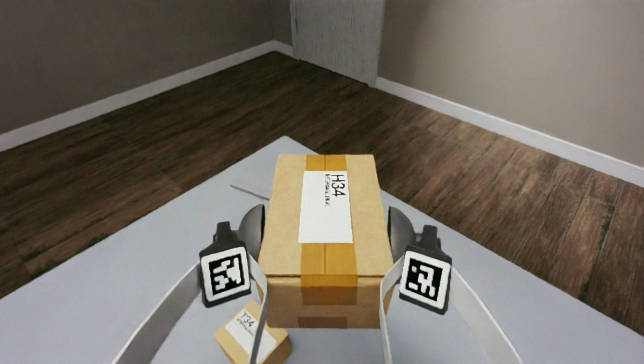

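Call:
execute_actions([
  {"r1": {"base": {"translate_m": -0.32}}, "r2": {"base": {"translate_m": 0.32}, "joints": {"lift_m": 0.285}}},
], cameras=[])

Call:
execute_actions([
  {"r1": {"base": {"translate_m": -0.43}}, "r2": {"base": {"translate_m": 1.0}}},
], cameras=[])

Call:
execute_actions([
  {"r1": {"base": {"translate_m": -0.29}}, "r2": {"base": {"translate_m": 0.62}}},
], cameras=[])

Scene clock: 373.40 s.
r1.base_odometry: x=+0.940 y=-0.624 heading=+0.143 (m, m, rad; r1's odometry frame)
r1.turned_by_wheels: +0.000 (rad since the last result)
r1.turned_by_imu: +0.001 (rad since the last result)
r1.base_tilt: forward=+1.5 right=-0.6 (deg)
r1.lidar_m: 1.21 2.46 1.80 1.73 1.80 1.83 1.76 1.82 0.32 0.31 0.33 0.45
r1.head_depth_mm: 2783 2525 2187 1768 1493 1260 1138 / - 2714 941 735 605 698 1137 / 2673 2838 878 716 606 747 1079 / 2754 2826 878 715 604 1242 1101 / 2793 2844 850 719 604 1242 1094 / 2785 2821 881 677 604 1262 1101 / 2834 2810 880 717 604 1256 1117
r1.base_status: done
r1.joint_positions: lift_m=+1.020 arm_m=+0.400 wrist_yaw_rad=-0.839 wrist_pitch_rad=-0.544 wrist_roll_rad=+0.020 gripper_m=+0.021 head_pan_rad=-1.493 head_tilt_rad=-0.790
r1.joint_status: not commanded
r1.motor_effort: left_wheel=-1(7) right_wheel=+2(2) lift_m=+27(27) arm_m=+1(1) wrist_yaw_rad=-1(0) wrist_pitch_rad=+11(11) wrist_roll_rad=+0(0) gripper_m=-20(20) head_pan_rad=-4(4) head_tilt_rad=-6(6) (%)
r1.hand_pose: x=-0.1754 y=-0.6828 z=+1.0054 quat_wxyz=(+0.538, -0.108, -0.705, -0.450) (m; r1's base frame)
r1.wrist_depth_mm: - - - - - - - / - - - - - - - / - - - - - - - / - - - 177 - - - / - - - 150 - - - / 413 407 - 136 142 - - / 359 364 382 - - - -
r2.base_odometry: x=+1.551 y=-0.597 heading=+2.779 (m, m, rad; r2's odometry frame)
r2.turned_by_wheels: +0.000 (rad since the last result)
r2.turned_by_imu: +0.004 (rad since the last result)
r2.base_tilt: forward=-0.6 right=+0.1 (deg)
r2.lidar_m: 2.86 2.94 2.21 2.10 2.14 1.52 1.45 1.48 1.98 2.65 2.72 2.99
r2.head_depth_mm: 2577 2679 2802 2891 2980 2280 1760 / 2579 2675 2768 2881 2979 2290 1742 / 2557 2658 2776 2855 2935 2263 1744 / 2510 2679 - 2853 2938 2264 1742 / 2500 2613 2751 2818 2897 2269 1732 / 2518 2610 2722 2833 2885 2259 1729 / 2500 2621 2689 2811 2879 2238 1724
r2.base_status: done
r2.joint_positions: lift_m=+0.286 arm_m=+0.000 wrist_yaw_rad=+2.697 wrist_pitch_rad=-0.422 wrist_roll_rad=-0.004 gripper_m=+0.100 head_pan_rad=-0.007 head_tilt_rad=-0.210
r2.joint_status: all done
r2.motor_effort: left_wheel=-4(17) right_wheel=+2(9) lift_m=+11(11) arm_m=-3(3) wrist_yaw_rad=+2(3) wrist_pitch_rad=+12(13) wrist_roll_rad=+1(1) gripper_m=+1(0) head_pan_rad=+3(3) head_tilt_rad=+5(7) (%)
r2.hand_pose: x=+0.0750 y=+0.0569 z=+0.2975 quat_wxyz=(+0.297, +0.705, -0.007, +0.643) (m; r2's base frame)
r2.wrist_depth_mm: - - - - - - - / - - - - - - - / - - - 994 962 966 929 / 779 777 754 751 749 723 694 / 637 611 619 600 618 592 574 / - 525 497 493 479 487 488 / - - - 425 425 418 415
pictures: none
No camera images: the call's "cameras" was empty. Leave "cameras" out to get every camera's image.

Scene clock: 378.67 s.
r1.base_odometry: x=+0.515 y=-0.685 heading=+0.143 (m, m, rad; r1's odometry frame)
r1.turned_by_wheels: +0.000 (rad since the last result)
r1.turned_by_imu: +0.001 (rad since the last result)
r1.base_tilt: forward=+1.5 right=-0.6 (deg)
r1.lidar_m: 1.22 2.45 1.79 1.73 1.79 1.37 1.33 1.37 1.87 3.05 0.47 0.45
r1.head_depth_mm: 2743 2516 2182 1763 1489 1291 1135 / - 2712 2161 1762 1492 1284 1133 / 2651 2819 2184 1757 1495 1286 1131 / 2736 2821 2173 1773 1492 1288 1133 / 2761 2831 2182 1764 1489 1285 1134 / 2801 2811 1173 1672 1484 1296 1130 / 2811 2816 883 778 1492 929 1121
r1.base_status: done
r1.joint_positions: lift_m=+1.020 arm_m=+0.400 wrist_yaw_rad=-0.839 wrist_pitch_rad=-0.544 wrist_roll_rad=+0.020 gripper_m=+0.021 head_pan_rad=-1.493 head_tilt_rad=-0.790
r1.joint_status: not commanded
r1.motor_effort: left_wheel=-1(6) right_wheel=+2(2) lift_m=+28(27) arm_m=+2(1) wrist_yaw_rad=+0(0) wrist_pitch_rad=+11(11) wrist_roll_rad=+0(0) gripper_m=-20(20) head_pan_rad=-3(3) head_tilt_rad=-6(6) (%)
r1.hand_pose: x=-0.1754 y=-0.6828 z=+1.0054 quat_wxyz=(+0.538, -0.108, -0.705, -0.450) (m; r1's base frame)
r1.wrist_depth_mm: - - - - - - 887 / - - - - - - 933 / - - - - - - - / - - - 177 - - - / - - - 149 - - - / - - - 136 142 - - / - - - - - - -
r2.base_odometry: x=+0.616 y=-0.242 heading=+2.779 (m, m, rad; r2's odometry frame)
r2.turned_by_wheels: +0.000 (rad since the last result)
r2.turned_by_imu: +0.011 (rad since the last result)
r2.base_tilt: forward=-0.6 right=+0.0 (deg)
r2.lidar_m: 1.86 1.92 2.24 2.14 2.21 2.55 2.43 2.52 2.74 2.58 2.67 1.95
r2.head_depth_mm: 1667 1724 1798 1876 1953 2021 1756 / 1651 1721 1793 1869 1932 2024 1742 / 1529 1730 1784 1854 1943 2026 1749 / 1463 - - 1868 1931 2003 1742 / 1459 - - 1864 1913 1995 1731 / 1627 1692 1755 1834 1898 1980 1722 / 1628 1685 1740 1805 1894 1969 1723
r2.base_status: done
r2.joint_positions: lift_m=+0.286 arm_m=+0.000 wrist_yaw_rad=+2.697 wrist_pitch_rad=-0.422 wrist_roll_rad=-0.004 gripper_m=+0.100 head_pan_rad=-0.007 head_tilt_rad=-0.210
r2.joint_status: not commanded
r2.motor_effort: left_wheel=-4(12) right_wheel=+3(8) lift_m=+11(11) arm_m=-3(3) wrist_yaw_rad=+2(2) wrist_pitch_rad=+13(12) wrist_roll_rad=+0(1) gripper_m=+1(1) head_pan_rad=+2(3) head_tilt_rad=+6(5) (%)
r2.hand_pose: x=+0.0750 y=+0.0569 z=+0.2975 quat_wxyz=(+0.297, +0.705, -0.007, +0.643) (m; r2's base frame)
r2.wrist_depth_mm: - - - - - - - / - - - - - - - / - - - 993 944 944 949 / 776 762 764 736 728 727 719 / 625 614 619 597 614 571 568 / - 523 500 495 472 492 482 / - - - 424 417 418 411
pictures: none
No camera images: the call's "cameras" was empty. Leave "cameras" out to get every camera's image.

Scene clock: 382.53 s.
r1.base_odometry: x=+0.228 y=-0.727 heading=+0.143 (m, m, rad; r1's odometry frame)
r1.turned_by_wheels: +0.000 (rad since the last result)
r1.turned_by_imu: +0.001 (rad since the last result)
r1.base_tilt: forward=+1.5 right=-0.6 (deg)
r1.lidar_m: 1.22 2.46 1.79 1.72 1.48 1.08 1.03 1.07 1.46 3.06 1.14 0.70
r1.head_depth_mm: 2744 2506 2165 1769 1494 1281 1137 / - 2691 2181 1768 1483 1296 1137 / 2655 2834 2176 1771 1487 1285 1134 / 2711 2820 2159 1760 1489 1288 1136 / 2753 2836 2183 1767 1486 1291 1137 / 2798 2844 2166 1764 1497 1279 1139 / 2808 2803 2174 1688 1483 1294 1136
r1.base_status: done
r1.joint_positions: lift_m=+1.020 arm_m=+0.400 wrist_yaw_rad=-0.839 wrist_pitch_rad=-0.544 wrist_roll_rad=+0.020 gripper_m=+0.021 head_pan_rad=-1.493 head_tilt_rad=-0.790
r1.joint_status: not commanded
r1.motor_effort: left_wheel=-1(7) right_wheel=+2(2) lift_m=+28(27) arm_m=+1(1) wrist_yaw_rad=-1(0) wrist_pitch_rad=+11(12) wrist_roll_rad=+0(0) gripper_m=-20(20) head_pan_rad=-4(3) head_tilt_rad=-6(6) (%)
r1.hand_pose: x=-0.1754 y=-0.6828 z=+1.0054 quat_wxyz=(+0.538, -0.108, -0.705, -0.450) (m; r1's base frame)
r1.wrist_depth_mm: - - - - 970 807 690 / - - - - - 846 719 / - - - - - 925 780 / - - - 177 - - 824 / - - - 149 - - 896 / - - - 137 142 - 963 / - - - - - - -
r2.base_odometry: x=+0.036 y=-0.022 heading=+2.779 (m, m, rad; r2's odometry frame)
r2.turned_by_wheels: +0.000 (rad since the last result)
r2.turned_by_imu: +0.007 (rad since the last result)
r2.base_tilt: forward=-0.5 right=+0.0 (deg)
r2.lidar_m: 1.24 1.29 1.73 2.15 2.22 2.97 3.04 3.16 2.72 2.58 1.81 1.30
r2.head_depth_mm: 1103 1146 1186 1237 1283 1346 1414 / 1095 1137 1184 1233 1280 1341 1400 / 1104 1240 1226 1235 1274 1333 1393 / 3118 - - 3799 1278 1324 1389 / 3100 - - 3190 1266 1320 1382 / 1078 1121 1160 1204 1258 1315 1371 / 1078 1117 1159 1206 1256 1303 1365
r2.base_status: done
r2.joint_positions: lift_m=+0.286 arm_m=+0.000 wrist_yaw_rad=+2.697 wrist_pitch_rad=-0.422 wrist_roll_rad=-0.004 gripper_m=+0.100 head_pan_rad=-0.007 head_tilt_rad=-0.210
r2.joint_status: not commanded
r2.motor_effort: left_wheel=-5(12) right_wheel=+3(9) lift_m=+11(11) arm_m=-3(2) wrist_yaw_rad=+2(2) wrist_pitch_rad=+13(12) wrist_roll_rad=+0(1) gripper_m=+0(0) head_pan_rad=+3(3) head_tilt_rad=+6(6) (%)
r2.hand_pose: x=+0.0750 y=+0.0569 z=+0.2975 quat_wxyz=(+0.297, +0.705, -0.007, +0.643) (m; r2's base frame)
r2.wrist_depth_mm: - - - - - - 876 / - - - - - - 934 / - - - - 982 941 923 / 789 767 755 736 737 740 711 / 631 606 623 598 612 576 568 / - 524 494 491 476 481 485 / - - - 425 423 417 414
pictures: none
No camera images: the call's "cameras" was empty. Leave "cameras" out to get every camera's image.

Call:
execute_actions([
  {"r1": {"base": {"translate_m": -0.378}}, "r2": {"base": {"translate_m": 0.37}, "joints": {"lift_m": 0.64, "head_pan_rad": -1.57, "head_tilt_rad": -0.5}}},
], cameras=[])

Call:
execute_actions([
  {"r1": {"base": {"rotate_rad": -0.715}}, "r2": {"base": {"translate_m": 0.16}, "joints": {"lift_m": 0.82, "wrist_yaw_rad": 0.05, "gripper_m": 0.125}}},
], cameras=["r1_wrist_camera"])

Scene clock: 389.47 s.
r1.base_odometry: x=-0.147 y=-0.781 heading=+0.143 (m, m, rad; r1's odometry frame)
r1.turned_by_wheels: +0.000 (rad since the last result)
r1.turned_by_imu: +0.002 (rad since the last result)
r1.base_tilt: forward=+1.5 right=-0.6 (deg)
r1.lidar_m: 1.23 2.46 1.78 1.72 0.94 0.68 0.66 0.68 0.93 2.44 3.18 1.05
r1.head_depth_mm: 2480 2223 2155 1780 1485 1289 1132 / - 2709 2174 1768 1498 1292 1139 / 2673 2825 2178 1771 1485 1287 1139 / 2734 2841 2183 1768 1481 1286 1135 / 2752 2849 2171 1786 1490 1289 1133 / 2784 2822 2178 1771 1498 1284 1134 / 2801 2790 2178 1767 1487 1292 1135
r1.base_status: done
r1.joint_positions: lift_m=+1.020 arm_m=+0.400 wrist_yaw_rad=-0.839 wrist_pitch_rad=-0.544 wrist_roll_rad=+0.020 gripper_m=+0.021 head_pan_rad=-1.493 head_tilt_rad=-0.790
r1.joint_status: not commanded
r1.motor_effort: left_wheel=-2(6) right_wheel=+1(4) lift_m=+27(28) arm_m=+1(1) wrist_yaw_rad=+0(0) wrist_pitch_rad=+12(12) wrist_roll_rad=+0(0) gripper_m=-20(20) head_pan_rad=-3(3) head_tilt_rad=-6(6) (%)
r1.hand_pose: x=-0.1754 y=-0.6828 z=+1.0054 quat_wxyz=(+0.538, -0.108, -0.705, -0.450) (m; r1's base frame)
r1.wrist_depth_mm: - - 912 705 559 465 410 / - - - 779 611 509 474 / - - - 904 680 545 418 / - - - 176 740 587 405 / - - - 149 760 659 530 / - - - 136 142 708 575 / - - - - - 775 630
r2.base_odometry: x=-0.310 y=+0.109 heading=+2.779 (m, m, rad; r2's odometry frame)
r2.turned_by_wheels: +0.000 (rad since the last result)
r2.turned_by_imu: +0.004 (rad since the last result)
r2.base_tilt: forward=-0.6 right=+0.0 (deg)
r2.lidar_m: 0.88 0.91 1.22 2.16 2.23 3.00 3.40 3.53 2.68 2.56 1.27 0.91
r2.head_depth_mm: 2216 2389 2615 2690 2024 1629 1356 / 2210 2407 2614 2647 2003 1622 1353 / 2211 2389 2596 2654 2013 1616 1349 / 2219 2391 2608 2630 1989 1609 1345 / 2218 2400 2605 2639 1988 1608 1341 / 2202 2366 2599 2622 1997 1606 1340 / 2217 2373 2606 2621 1989 1598 1342
r2.base_status: done
r2.joint_positions: lift_m=+0.639 arm_m=+0.000 wrist_yaw_rad=+2.697 wrist_pitch_rad=-0.422 wrist_roll_rad=-0.004 gripper_m=+0.100 head_pan_rad=-1.563 head_tilt_rad=-0.494
r2.joint_status: all done
r2.motor_effort: left_wheel=-5(18) right_wheel=+2(10) lift_m=+42(44) arm_m=-2(2) wrist_yaw_rad=+2(2) wrist_pitch_rad=+12(12) wrist_roll_rad=+1(0) gripper_m=+1(1) head_pan_rad=-2(32) head_tilt_rad=-3(32) (%)
r2.hand_pose: x=+0.0750 y=+0.0569 z=+0.6511 quat_wxyz=(+0.297, +0.705, -0.007, +0.644) (m; r2's base frame)
r2.wrist_depth_mm: - - - - - 806 642 / - - - - - 838 653 / - - - - - 883 686 / - - - - - 938 713 / - - - - - 953 771 / - 989 947 922 869 884 780 / - 772 789 783 788 788 752
pictures: none
No camera images: the call's "cameras" was empty. Leave "cameras" out to get every camera's image.

Scene clock: 392.50 s.
r1.base_odometry: x=-0.147 y=-0.781 heading=-0.572 (m, m, rad; r1's odometry frame)
r1.turned_by_wheels: -0.715 (rad since the last result)
r1.turned_by_imu: -0.719 (rad since the last result)
r1.base_tilt: forward=+1.5 right=-0.6 (deg)
r1.lidar_m: 1.39 1.05 3.12 1.93 1.72 1.18 0.73 0.66 0.66 0.79 1.50 3.07
r1.head_depth_mm: 3587 745 716 946 1096 1222 1137 / - 805 951 1105 1297 1290 1134 / 878 942 1107 1317 1454 1291 1133 / 974 1123 1321 1601 1500 1289 1135 / 1131 1329 1626 1768 1492 1292 1134 / 1354 1642 2005 1762 1488 1286 1134 / 1650 2096 2168 1772 1491 1288 1133
r1.base_status: done
r1.joint_positions: lift_m=+1.020 arm_m=+0.400 wrist_yaw_rad=-0.839 wrist_pitch_rad=-0.544 wrist_roll_rad=+0.020 gripper_m=+0.021 head_pan_rad=-1.493 head_tilt_rad=-0.790
r1.joint_status: not commanded
r1.motor_effort: left_wheel=+4(11) right_wheel=-1(6) lift_m=+27(26) arm_m=+1(1) wrist_yaw_rad=+0(0) wrist_pitch_rad=+11(12) wrist_roll_rad=+0(0) gripper_m=-20(20) head_pan_rad=-3(3) head_tilt_rad=-6(6) (%)
r1.hand_pose: x=-0.1754 y=-0.6828 z=+1.0054 quat_wxyz=(+0.538, -0.108, -0.705, -0.450) (m; r1's base frame)
r1.wrist_depth_mm: 270 - - - 280 157 161 / 271 - - - 275 173 179 / 271 390 422 414 276 200 204 / 271 336 345 176 239 231 235 / 285 291 295 149 251 277 274 / 265 258 241 136 142 336 335 / 229 227 225 215 230 420 422
r2.base_odometry: x=-0.459 y=+0.166 heading=+2.779 (m, m, rad; r2's odometry frame)
r2.turned_by_wheels: +0.000 (rad since the last result)
r2.turned_by_imu: +0.002 (rad since the last result)
r2.base_tilt: forward=-0.6 right=+0.0 (deg)
r2.lidar_m: 0.72 0.74 1.00 2.16 2.23 3.02 3.57 3.69 2.68 2.57 1.04 0.75
r2.head_depth_mm: 2202 2403 2591 2666 2015 1618 1352 / 2213 2406 2597 2665 2010 1618 1345 / 2195 2390 2596 2644 2009 1614 1379 / 2223 2385 2607 2634 2000 1610 1413 / 2218 2401 2615 2642 1986 1605 1345 / 2203 2381 2603 2636 1997 1600 1340 / 2190 2347 2501 2405 1991 1599 1338
r2.base_status: done
r2.joint_positions: lift_m=+0.819 arm_m=+0.000 wrist_yaw_rad=+0.054 wrist_pitch_rad=-0.422 wrist_roll_rad=-0.004 gripper_m=+0.125 head_pan_rad=-1.563 head_tilt_rad=-0.494
r2.joint_status: all done
r2.motor_effort: left_wheel=-5(7) right_wheel=+3(7) lift_m=+42(43) arm_m=-2(3) wrist_yaw_rad=-4(6) wrist_pitch_rad=+12(12) wrist_roll_rad=+0(0) gripper_m=+0(78) head_pan_rad=-2(2) head_tilt_rad=-4(4) (%)
r2.hand_pose: x=-0.0095 y=-0.3688 z=+0.8311 quat_wxyz=(+0.697, +0.167, -0.685, -0.129) (m; r2's base frame)
r2.wrist_depth_mm: 867 - - - - - - / 842 - - - - - - / 839 - - - - - - / 832 - - - - - - / 841 - - - - - - / 835 - - - - - - / 819 932 960 - 958 956 960
pictures: r1_wrist_camera
Images, in order (width x height): r1_wrist_camera 644x364.

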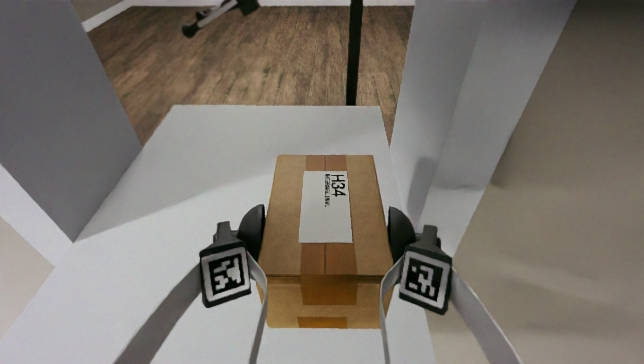

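Call:
execute_actions([
  {"r1": {"joints": {"arm_m": 0.52, "lift_m": 0.961}}, "r2": {"base": {"rotate_rad": 1.59}, "joints": {"lift_m": 1.03, "wrist_pitch_rad": -0.52, "arm_m": 0.18}}},
], cameras=["r1_wrist_camera", "r2_wrist_camera"])

Scene clock: 397.13 s.
r1.base_odometry: x=-0.147 y=-0.781 heading=-0.572 (m, m, rad; r1's odometry frame)
r1.turned_by_wheels: +0.000 (rad since the last result)
r1.turned_by_imu: +0.001 (rad since the last result)
r1.base_tilt: forward=+1.5 right=-0.6 (deg)
r1.lidar_m: 1.39 1.05 3.12 1.93 1.72 1.19 0.74 0.66 0.66 0.79 1.49 3.07
r1.head_depth_mm: 860 751 715 950 1090 1226 1133 / - 803 952 1103 1298 1289 1130 / 865 952 1108 1305 1454 1285 1133 / 978 1117 1327 1597 1489 1283 1133 / 1128 1334 1635 1788 1480 1291 1137 / 1350 1647 2005 1768 1485 1296 1135 / 1648 2086 2179 1780 1498 1284 1137
r1.base_status: not commanded
r1.joint_positions: lift_m=+0.961 arm_m=+0.520 wrist_yaw_rad=-0.839 wrist_pitch_rad=-0.544 wrist_roll_rad=+0.020 gripper_m=+0.021 head_pan_rad=-1.493 head_tilt_rad=-0.790
r1.joint_status: all done
r1.motor_effort: left_wheel=+4(5) right_wheel=-2(1) lift_m=+22(24) arm_m=+1(2) wrist_yaw_rad=+0(0) wrist_pitch_rad=+12(11) wrist_roll_rad=+0(0) gripper_m=-20(20) head_pan_rad=-3(3) head_tilt_rad=-7(6) (%)
r1.hand_pose: x=-0.1754 y=-0.8028 z=+0.9467 quat_wxyz=(+0.538, -0.108, -0.705, -0.450) (m; r1's base frame)
r1.wrist_depth_mm: 170 - - - - - 196 / 170 234 - - - - 192 / 171 235 312 313 313 298 193 / 170 236 260 177 257 255 194 / 172 216 219 149 218 217 193 / 184 191 182 137 143 190 184 / 230 170 169 161 169 168 168
r2.base_odometry: x=-0.459 y=+0.166 heading=-1.915 (m, m, rad; r2's odometry frame)
r2.turned_by_wheels: +1.590 (rad since the last result)
r2.turned_by_imu: +1.617 (rad since the last result)
r2.base_tilt: forward=-0.7 right=+0.1 (deg)
r2.lidar_m: 2.15 2.25 3.10 3.58 3.64 2.65 2.57 1.01 0.75 0.72 0.75 1.03
r2.head_depth_mm: 594 623 693 - 847 951 1086 / - - - - 846 952 1087 / - 3181 - - 859 951 1086 / - 949 2569 857 863 954 1087 / - - 3891 855 849 952 1086 / 615 644 702 755 849 956 1087 / 592 639 695 768 849 956 1094
r2.base_status: done
r2.joint_positions: lift_m=+1.029 arm_m=+0.180 wrist_yaw_rad=+0.052 wrist_pitch_rad=-0.531 wrist_roll_rad=-0.004 gripper_m=+0.125 head_pan_rad=-1.563 head_tilt_rad=-0.494
r2.joint_status: all done
r2.motor_effort: left_wheel=-4(11) right_wheel=+3(5) lift_m=+42(43) arm_m=+3(3) wrist_yaw_rad=-3(4) wrist_pitch_rad=+7(11) wrist_roll_rad=+0(1) gripper_m=+1(0) head_pan_rad=-3(2) head_tilt_rad=-4(4) (%)
r2.hand_pose: x=-0.0106 y=-0.5332 z=+1.0174 quat_wxyz=(+0.689, +0.204, -0.675, -0.168) (m; r2's base frame)
r2.wrist_depth_mm: 263 261 - - - 269 268 / 294 292 - - - 294 295 / 331 330 438 427 444 326 330 / 376 372 375 385 378 367 380 / 435 436 326 321 317 425 441 / 518 518 315 522 526 508 525 / 655 693 641 663 654 691 654
pictures: r1_wrist_camera, r2_wrist_camera
Images, in order (width x height): r1_wrist_camera 644x364, r2_wrist_camera 644x364.

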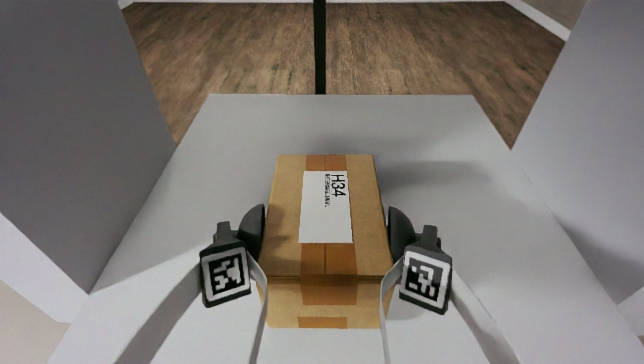

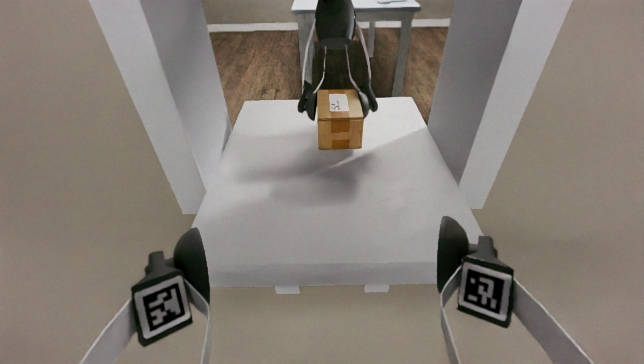

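Call:
execute_actions([
  {"r1": {"joints": {"lift_m": 0.955}}, "r2": {"base": {"translate_m": -0.024}, "joints": {"arm_m": 0.22}}},
], cameras=[])

Call:
execute_actions([
  {"r1": {"joints": {"gripper_m": 0.105}}, "r2": {"joints": {"arm_m": 0.29}}},
], cameras=["r1_wrist_camera", "r2_wrist_camera"])

Scene clock: 401.23 s.
r1.base_odometry: x=-0.147 y=-0.781 heading=-0.572 (m, m, rad; r1's odometry frame)
r1.turned_by_wheels: +0.000 (rad since the last result)
r1.turned_by_imu: +0.001 (rad since the last result)
r1.base_tilt: forward=+1.5 right=-0.6 (deg)
r1.lidar_m: 1.39 1.05 3.14 1.93 1.72 1.18 0.74 0.66 0.66 0.79 1.49 3.06
r1.head_depth_mm: - 762 717 948 1093 1226 1136 / - 791 953 1099 1298 1286 1133 / 861 954 1113 1304 1460 1289 1140 / 975 1119 1324 1605 1491 1286 1136 / 1137 1338 1627 1768 1491 1287 1136 / 1358 1656 2005 1757 1490 1282 1134 / 1645 2100 2190 1786 1491 1287 1138
r1.base_status: not commanded
r1.joint_positions: lift_m=+0.955 arm_m=+0.520 wrist_yaw_rad=-0.839 wrist_pitch_rad=-0.544 wrist_roll_rad=+0.020 gripper_m=+0.021 head_pan_rad=-1.493 head_tilt_rad=-0.790
r1.joint_status: all done
r1.motor_effort: left_wheel=+4(4) right_wheel=-2(2) lift_m=+23(24) arm_m=+1(1) wrist_yaw_rad=+0(0) wrist_pitch_rad=+11(11) wrist_roll_rad=+0(0) gripper_m=-20(20) head_pan_rad=-3(3) head_tilt_rad=-6(7) (%)
r1.hand_pose: x=-0.1754 y=-0.8028 z=+0.9407 quat_wxyz=(+0.538, -0.108, -0.705, -0.450) (m; r1's base frame)
r1.wrist_depth_mm: 171 - - - - - 194 / 170 233 - - - - 193 / 170 235 306 301 299 289 193 / 172 234 252 176 247 248 193 / 171 208 213 149 210 212 193 / 182 185 175 137 142 184 179 / 172 164 163 159 162 163 162
r2.base_odometry: x=-0.451 y=+0.188 heading=-1.915 (m, m, rad; r2's odometry frame)
r2.turned_by_wheels: +0.000 (rad since the last result)
r2.turned_by_imu: +0.000 (rad since the last result)
r2.base_tilt: forward=-0.6 right=+0.0 (deg)
r2.lidar_m: 2.18 2.27 3.11 3.57 3.61 2.63 2.55 1.01 0.75 0.72 0.75 1.03
r2.head_depth_mm: 587 616 698 775 848 951 1088 / - - - 763 848 952 1087 / - - - - 843 953 1087 / - 952 2428 782 847 953 1089 / - - 3672 797 849 955 1087 / - 741 750 759 851 954 1090 / 584 637 697 765 850 957 1090
r2.base_status: done
r2.joint_positions: lift_m=+1.029 arm_m=+0.220 wrist_yaw_rad=+0.052 wrist_pitch_rad=-0.531 wrist_roll_rad=-0.004 gripper_m=+0.125 head_pan_rad=-1.563 head_tilt_rad=-0.494
r2.joint_status: all done
r2.motor_effort: left_wheel=-4(12) right_wheel=+2(5) lift_m=+42(42) arm_m=+2(6) wrist_yaw_rad=-3(2) wrist_pitch_rad=+7(7) wrist_roll_rad=+1(0) gripper_m=+1(0) head_pan_rad=-2(2) head_tilt_rad=-4(4) (%)
r2.hand_pose: x=-0.0106 y=-0.5731 z=+1.0173 quat_wxyz=(+0.689, +0.204, -0.675, -0.168) (m; r2's base frame)
r2.wrist_depth_mm: 221 282 - - - 229 230 / 250 281 - - - 250 255 / 281 288 464 425 432 283 287 / 324 322 389 387 366 317 324 / 380 361 326 321 317 374 382 / 453 443 277 273 270 435 457 / 560 598 560 566 557 601 571
pictures: none
No camera images: the call's "cameras" was empty. Leave "cameras" out to get every camera's image.

Scene clock: 402.93 s.
r1.base_odometry: x=-0.147 y=-0.781 heading=-0.572 (m, m, rad; r1's odometry frame)
r1.turned_by_wheels: +0.000 (rad since the last result)
r1.turned_by_imu: +0.000 (rad since the last result)
r1.base_tilt: forward=+1.5 right=-0.6 (deg)
r1.lidar_m: 1.39 1.05 3.14 1.93 1.73 1.19 0.73 0.66 0.66 0.79 1.49 3.06
r1.head_depth_mm: - 763 717 949 1094 1225 1138 / - 804 948 1100 1294 1284 1134 / 865 955 1110 1306 1456 1294 1135 / 975 1128 1321 1605 1491 1285 1132 / 1132 1341 1635 1761 1494 1285 1130 / 1356 1665 2012 1769 1494 1291 1142 / 1648 2095 2174 1772 1492 1287 1139
r1.base_status: not commanded
r1.joint_positions: lift_m=+0.955 arm_m=+0.520 wrist_yaw_rad=-0.839 wrist_pitch_rad=-0.538 wrist_roll_rad=+0.020 gripper_m=+0.105 head_pan_rad=-1.493 head_tilt_rad=-0.790
r1.joint_status: all done
r1.motor_effort: left_wheel=+4(4) right_wheel=-2(1) lift_m=+21(22) arm_m=+1(1) wrist_yaw_rad=+0(0) wrist_pitch_rad=+9(12) wrist_roll_rad=+0(0) gripper_m=+0(93) head_pan_rad=-2(3) head_tilt_rad=-6(7) (%)
r1.hand_pose: x=-0.1760 y=-0.8033 z=+0.9418 quat_wxyz=(+0.539, -0.110, -0.704, -0.449) (m; r1's base frame)
r1.wrist_depth_mm: 169 - - - - - 194 / 171 232 - - - - 194 / 169 233 308 308 305 291 194 / 172 234 253 179 250 251 194 / 171 208 215 150 214 214 193 / 180 193 182 140 175 185 180 / 215 165 164 160 164 164 164
r2.base_odometry: x=-0.451 y=+0.188 heading=-1.915 (m, m, rad; r2's odometry frame)
r2.turned_by_wheels: +0.000 (rad since the last result)
r2.turned_by_imu: +0.000 (rad since the last result)
r2.base_tilt: forward=-0.6 right=+0.0 (deg)
r2.lidar_m: 2.19 2.27 3.12 3.57 3.60 2.63 2.54 1.01 0.75 0.72 0.74 1.03
r2.head_depth_mm: 587 614 704 765 849 952 1085 / - 691 - 763 848 951 1087 / - - - 784 843 952 1088 / - 1668 2547 781 849 954 1087 / - - 3659 796 851 955 1093 / - 741 751 759 850 955 1086 / 583 637 696 767 850 956 1089
r2.base_status: not commanded
r2.joint_positions: lift_m=+1.029 arm_m=+0.290 wrist_yaw_rad=+0.052 wrist_pitch_rad=-0.531 wrist_roll_rad=-0.004 gripper_m=+0.125 head_pan_rad=-1.563 head_tilt_rad=-0.494
r2.joint_status: all done
r2.motor_effort: left_wheel=-4(4) right_wheel=+3(3) lift_m=+42(43) arm_m=+3(4) wrist_yaw_rad=-2(2) wrist_pitch_rad=+6(7) wrist_roll_rad=+0(1) gripper_m=+1(0) head_pan_rad=-2(2) head_tilt_rad=-4(4) (%)
r2.hand_pose: x=-0.0106 y=-0.6431 z=+1.0173 quat_wxyz=(+0.689, +0.204, -0.675, -0.168) (m; r2's base frame)
r2.wrist_depth_mm: 202 283 - - - 229 159 / 201 280 - - - 232 177 / 202 281 - 474 474 232 200 / 221 280 386 334 366 236 234 / 272 277 321 319 317 266 274 / 325 310 276 272 271 318 330 / 403 235 241 239 240 240 410
pictures: r1_wrist_camera, r2_wrist_camera
Images, in order (width x height): r1_wrist_camera 644x364, r2_wrist_camera 644x364.

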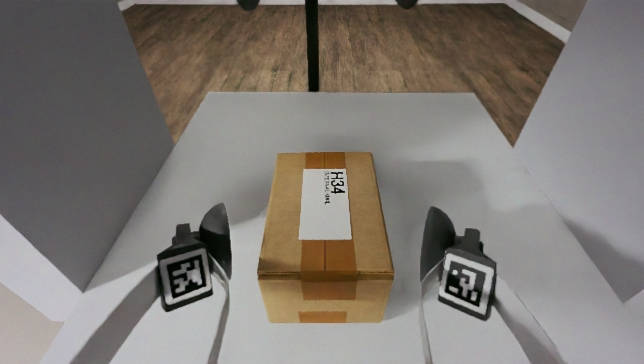

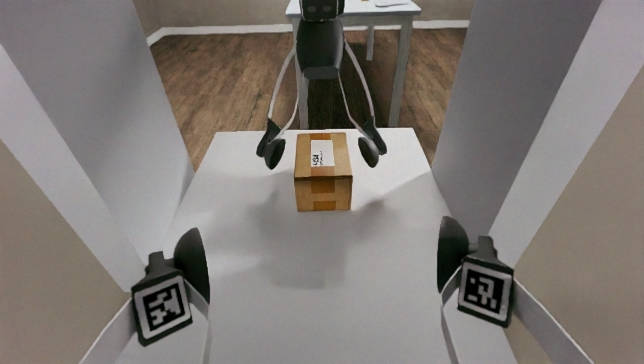

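Call:
execute_actions([
  {"r1": {"joints": {"lift_m": 1.02}}, "r2": {"joints": {"arm_m": 0.36, "lift_m": 0.99}}},
], cameras=["r2_wrist_camera"])

Scene clock: 407.73 s.
r1.base_odometry: x=-0.147 y=-0.781 heading=-0.572 (m, m, rad; r1's odometry frame)
r1.turned_by_wheels: +0.000 (rad since the last result)
r1.turned_by_imu: +0.001 (rad since the last result)
r1.base_tilt: forward=+1.5 right=-0.6 (deg)
r1.lidar_m: 1.39 1.05 3.12 1.93 1.72 1.19 0.74 0.66 0.66 0.79 1.50 3.06
r1.head_depth_mm: 3444 760 717 949 1095 1231 1139 / - 836 953 1096 1289 1287 1136 / 877 937 1108 1309 1453 1290 1131 / 971 1121 1317 1591 1484 1290 1137 / 1133 1332 1627 1750 1495 1291 1134 / 1345 1650 1993 1763 1494 1292 1134 / 1659 2087 2173 1776 1493 1294 1133
r1.base_status: not commanded
r1.joint_positions: lift_m=+1.020 arm_m=+0.520 wrist_yaw_rad=-0.839 wrist_pitch_rad=-0.538 wrist_roll_rad=+0.020 gripper_m=+0.105 head_pan_rad=-1.493 head_tilt_rad=-0.790
r1.joint_status: all done
r1.motor_effort: left_wheel=+4(4) right_wheel=-2(2) lift_m=+27(28) arm_m=+1(1) wrist_yaw_rad=+0(0) wrist_pitch_rad=+9(9) wrist_roll_rad=+0(0) gripper_m=+0(0) head_pan_rad=-2(4) head_tilt_rad=-6(7) (%)
r1.hand_pose: x=-0.1760 y=-0.8033 z=+1.0065 quat_wxyz=(+0.539, -0.110, -0.704, -0.449) (m; r1's base frame)
r1.wrist_depth_mm: 171 - - 316 - - 194 / 170 233 - - - - 194 / 170 236 - - 387 - 194 / 171 235 347 351 343 294 194 / 171 235 305 231 295 271 192 / 186 208 251 202 257 249 191 / 253 227 227 187 226 226 213
r2.base_odometry: x=-0.451 y=+0.188 heading=-1.915 (m, m, rad; r2's odometry frame)
r2.turned_by_wheels: +0.000 (rad since the last result)
r2.turned_by_imu: +0.000 (rad since the last result)
r2.base_tilt: forward=-0.5 right=+0.0 (deg)
r2.lidar_m: 2.19 2.26 3.14 3.56 3.62 2.63 2.54 1.01 0.75 0.72 0.74 1.02
r2.head_depth_mm: 588 628 - 775 848 951 1084 / - 1801 - 760 848 952 1088 / - - - 783 846 952 1086 / - 907 2580 765 849 954 1086 / - - 3616 813 849 954 1089 / - 741 750 762 848 954 1089 / 583 638 697 766 849 955 1091
r2.base_status: not commanded
r2.joint_positions: lift_m=+0.991 arm_m=+0.360 wrist_yaw_rad=+0.052 wrist_pitch_rad=-0.532 wrist_roll_rad=-0.004 gripper_m=+0.125 head_pan_rad=-1.563 head_tilt_rad=-0.494
r2.joint_status: all done
r2.motor_effort: left_wheel=-4(5) right_wheel=+2(3) lift_m=+10(37) arm_m=+2(3) wrist_yaw_rad=-2(2) wrist_pitch_rad=+7(7) wrist_roll_rad=+1(1) gripper_m=+1(1) head_pan_rad=-2(3) head_tilt_rad=-4(4) (%)
r2.hand_pose: x=-0.0107 y=-0.7130 z=+0.9787 quat_wxyz=(+0.689, +0.204, -0.675, -0.168) (m; r2's base frame)
r2.wrist_depth_mm: 201 - - - - - 153 / 201 - - - - 230 153 / 200 279 - - 399 231 153 / 200 277 325 254 317 232 155 / 199 260 274 258 269 218 163 / 197 232 233 232 230 202 184 / 216 199 203 202 200 195 251
pictures: r2_wrist_camera
Images, in order (width x height): r2_wrist_camera 644x364.

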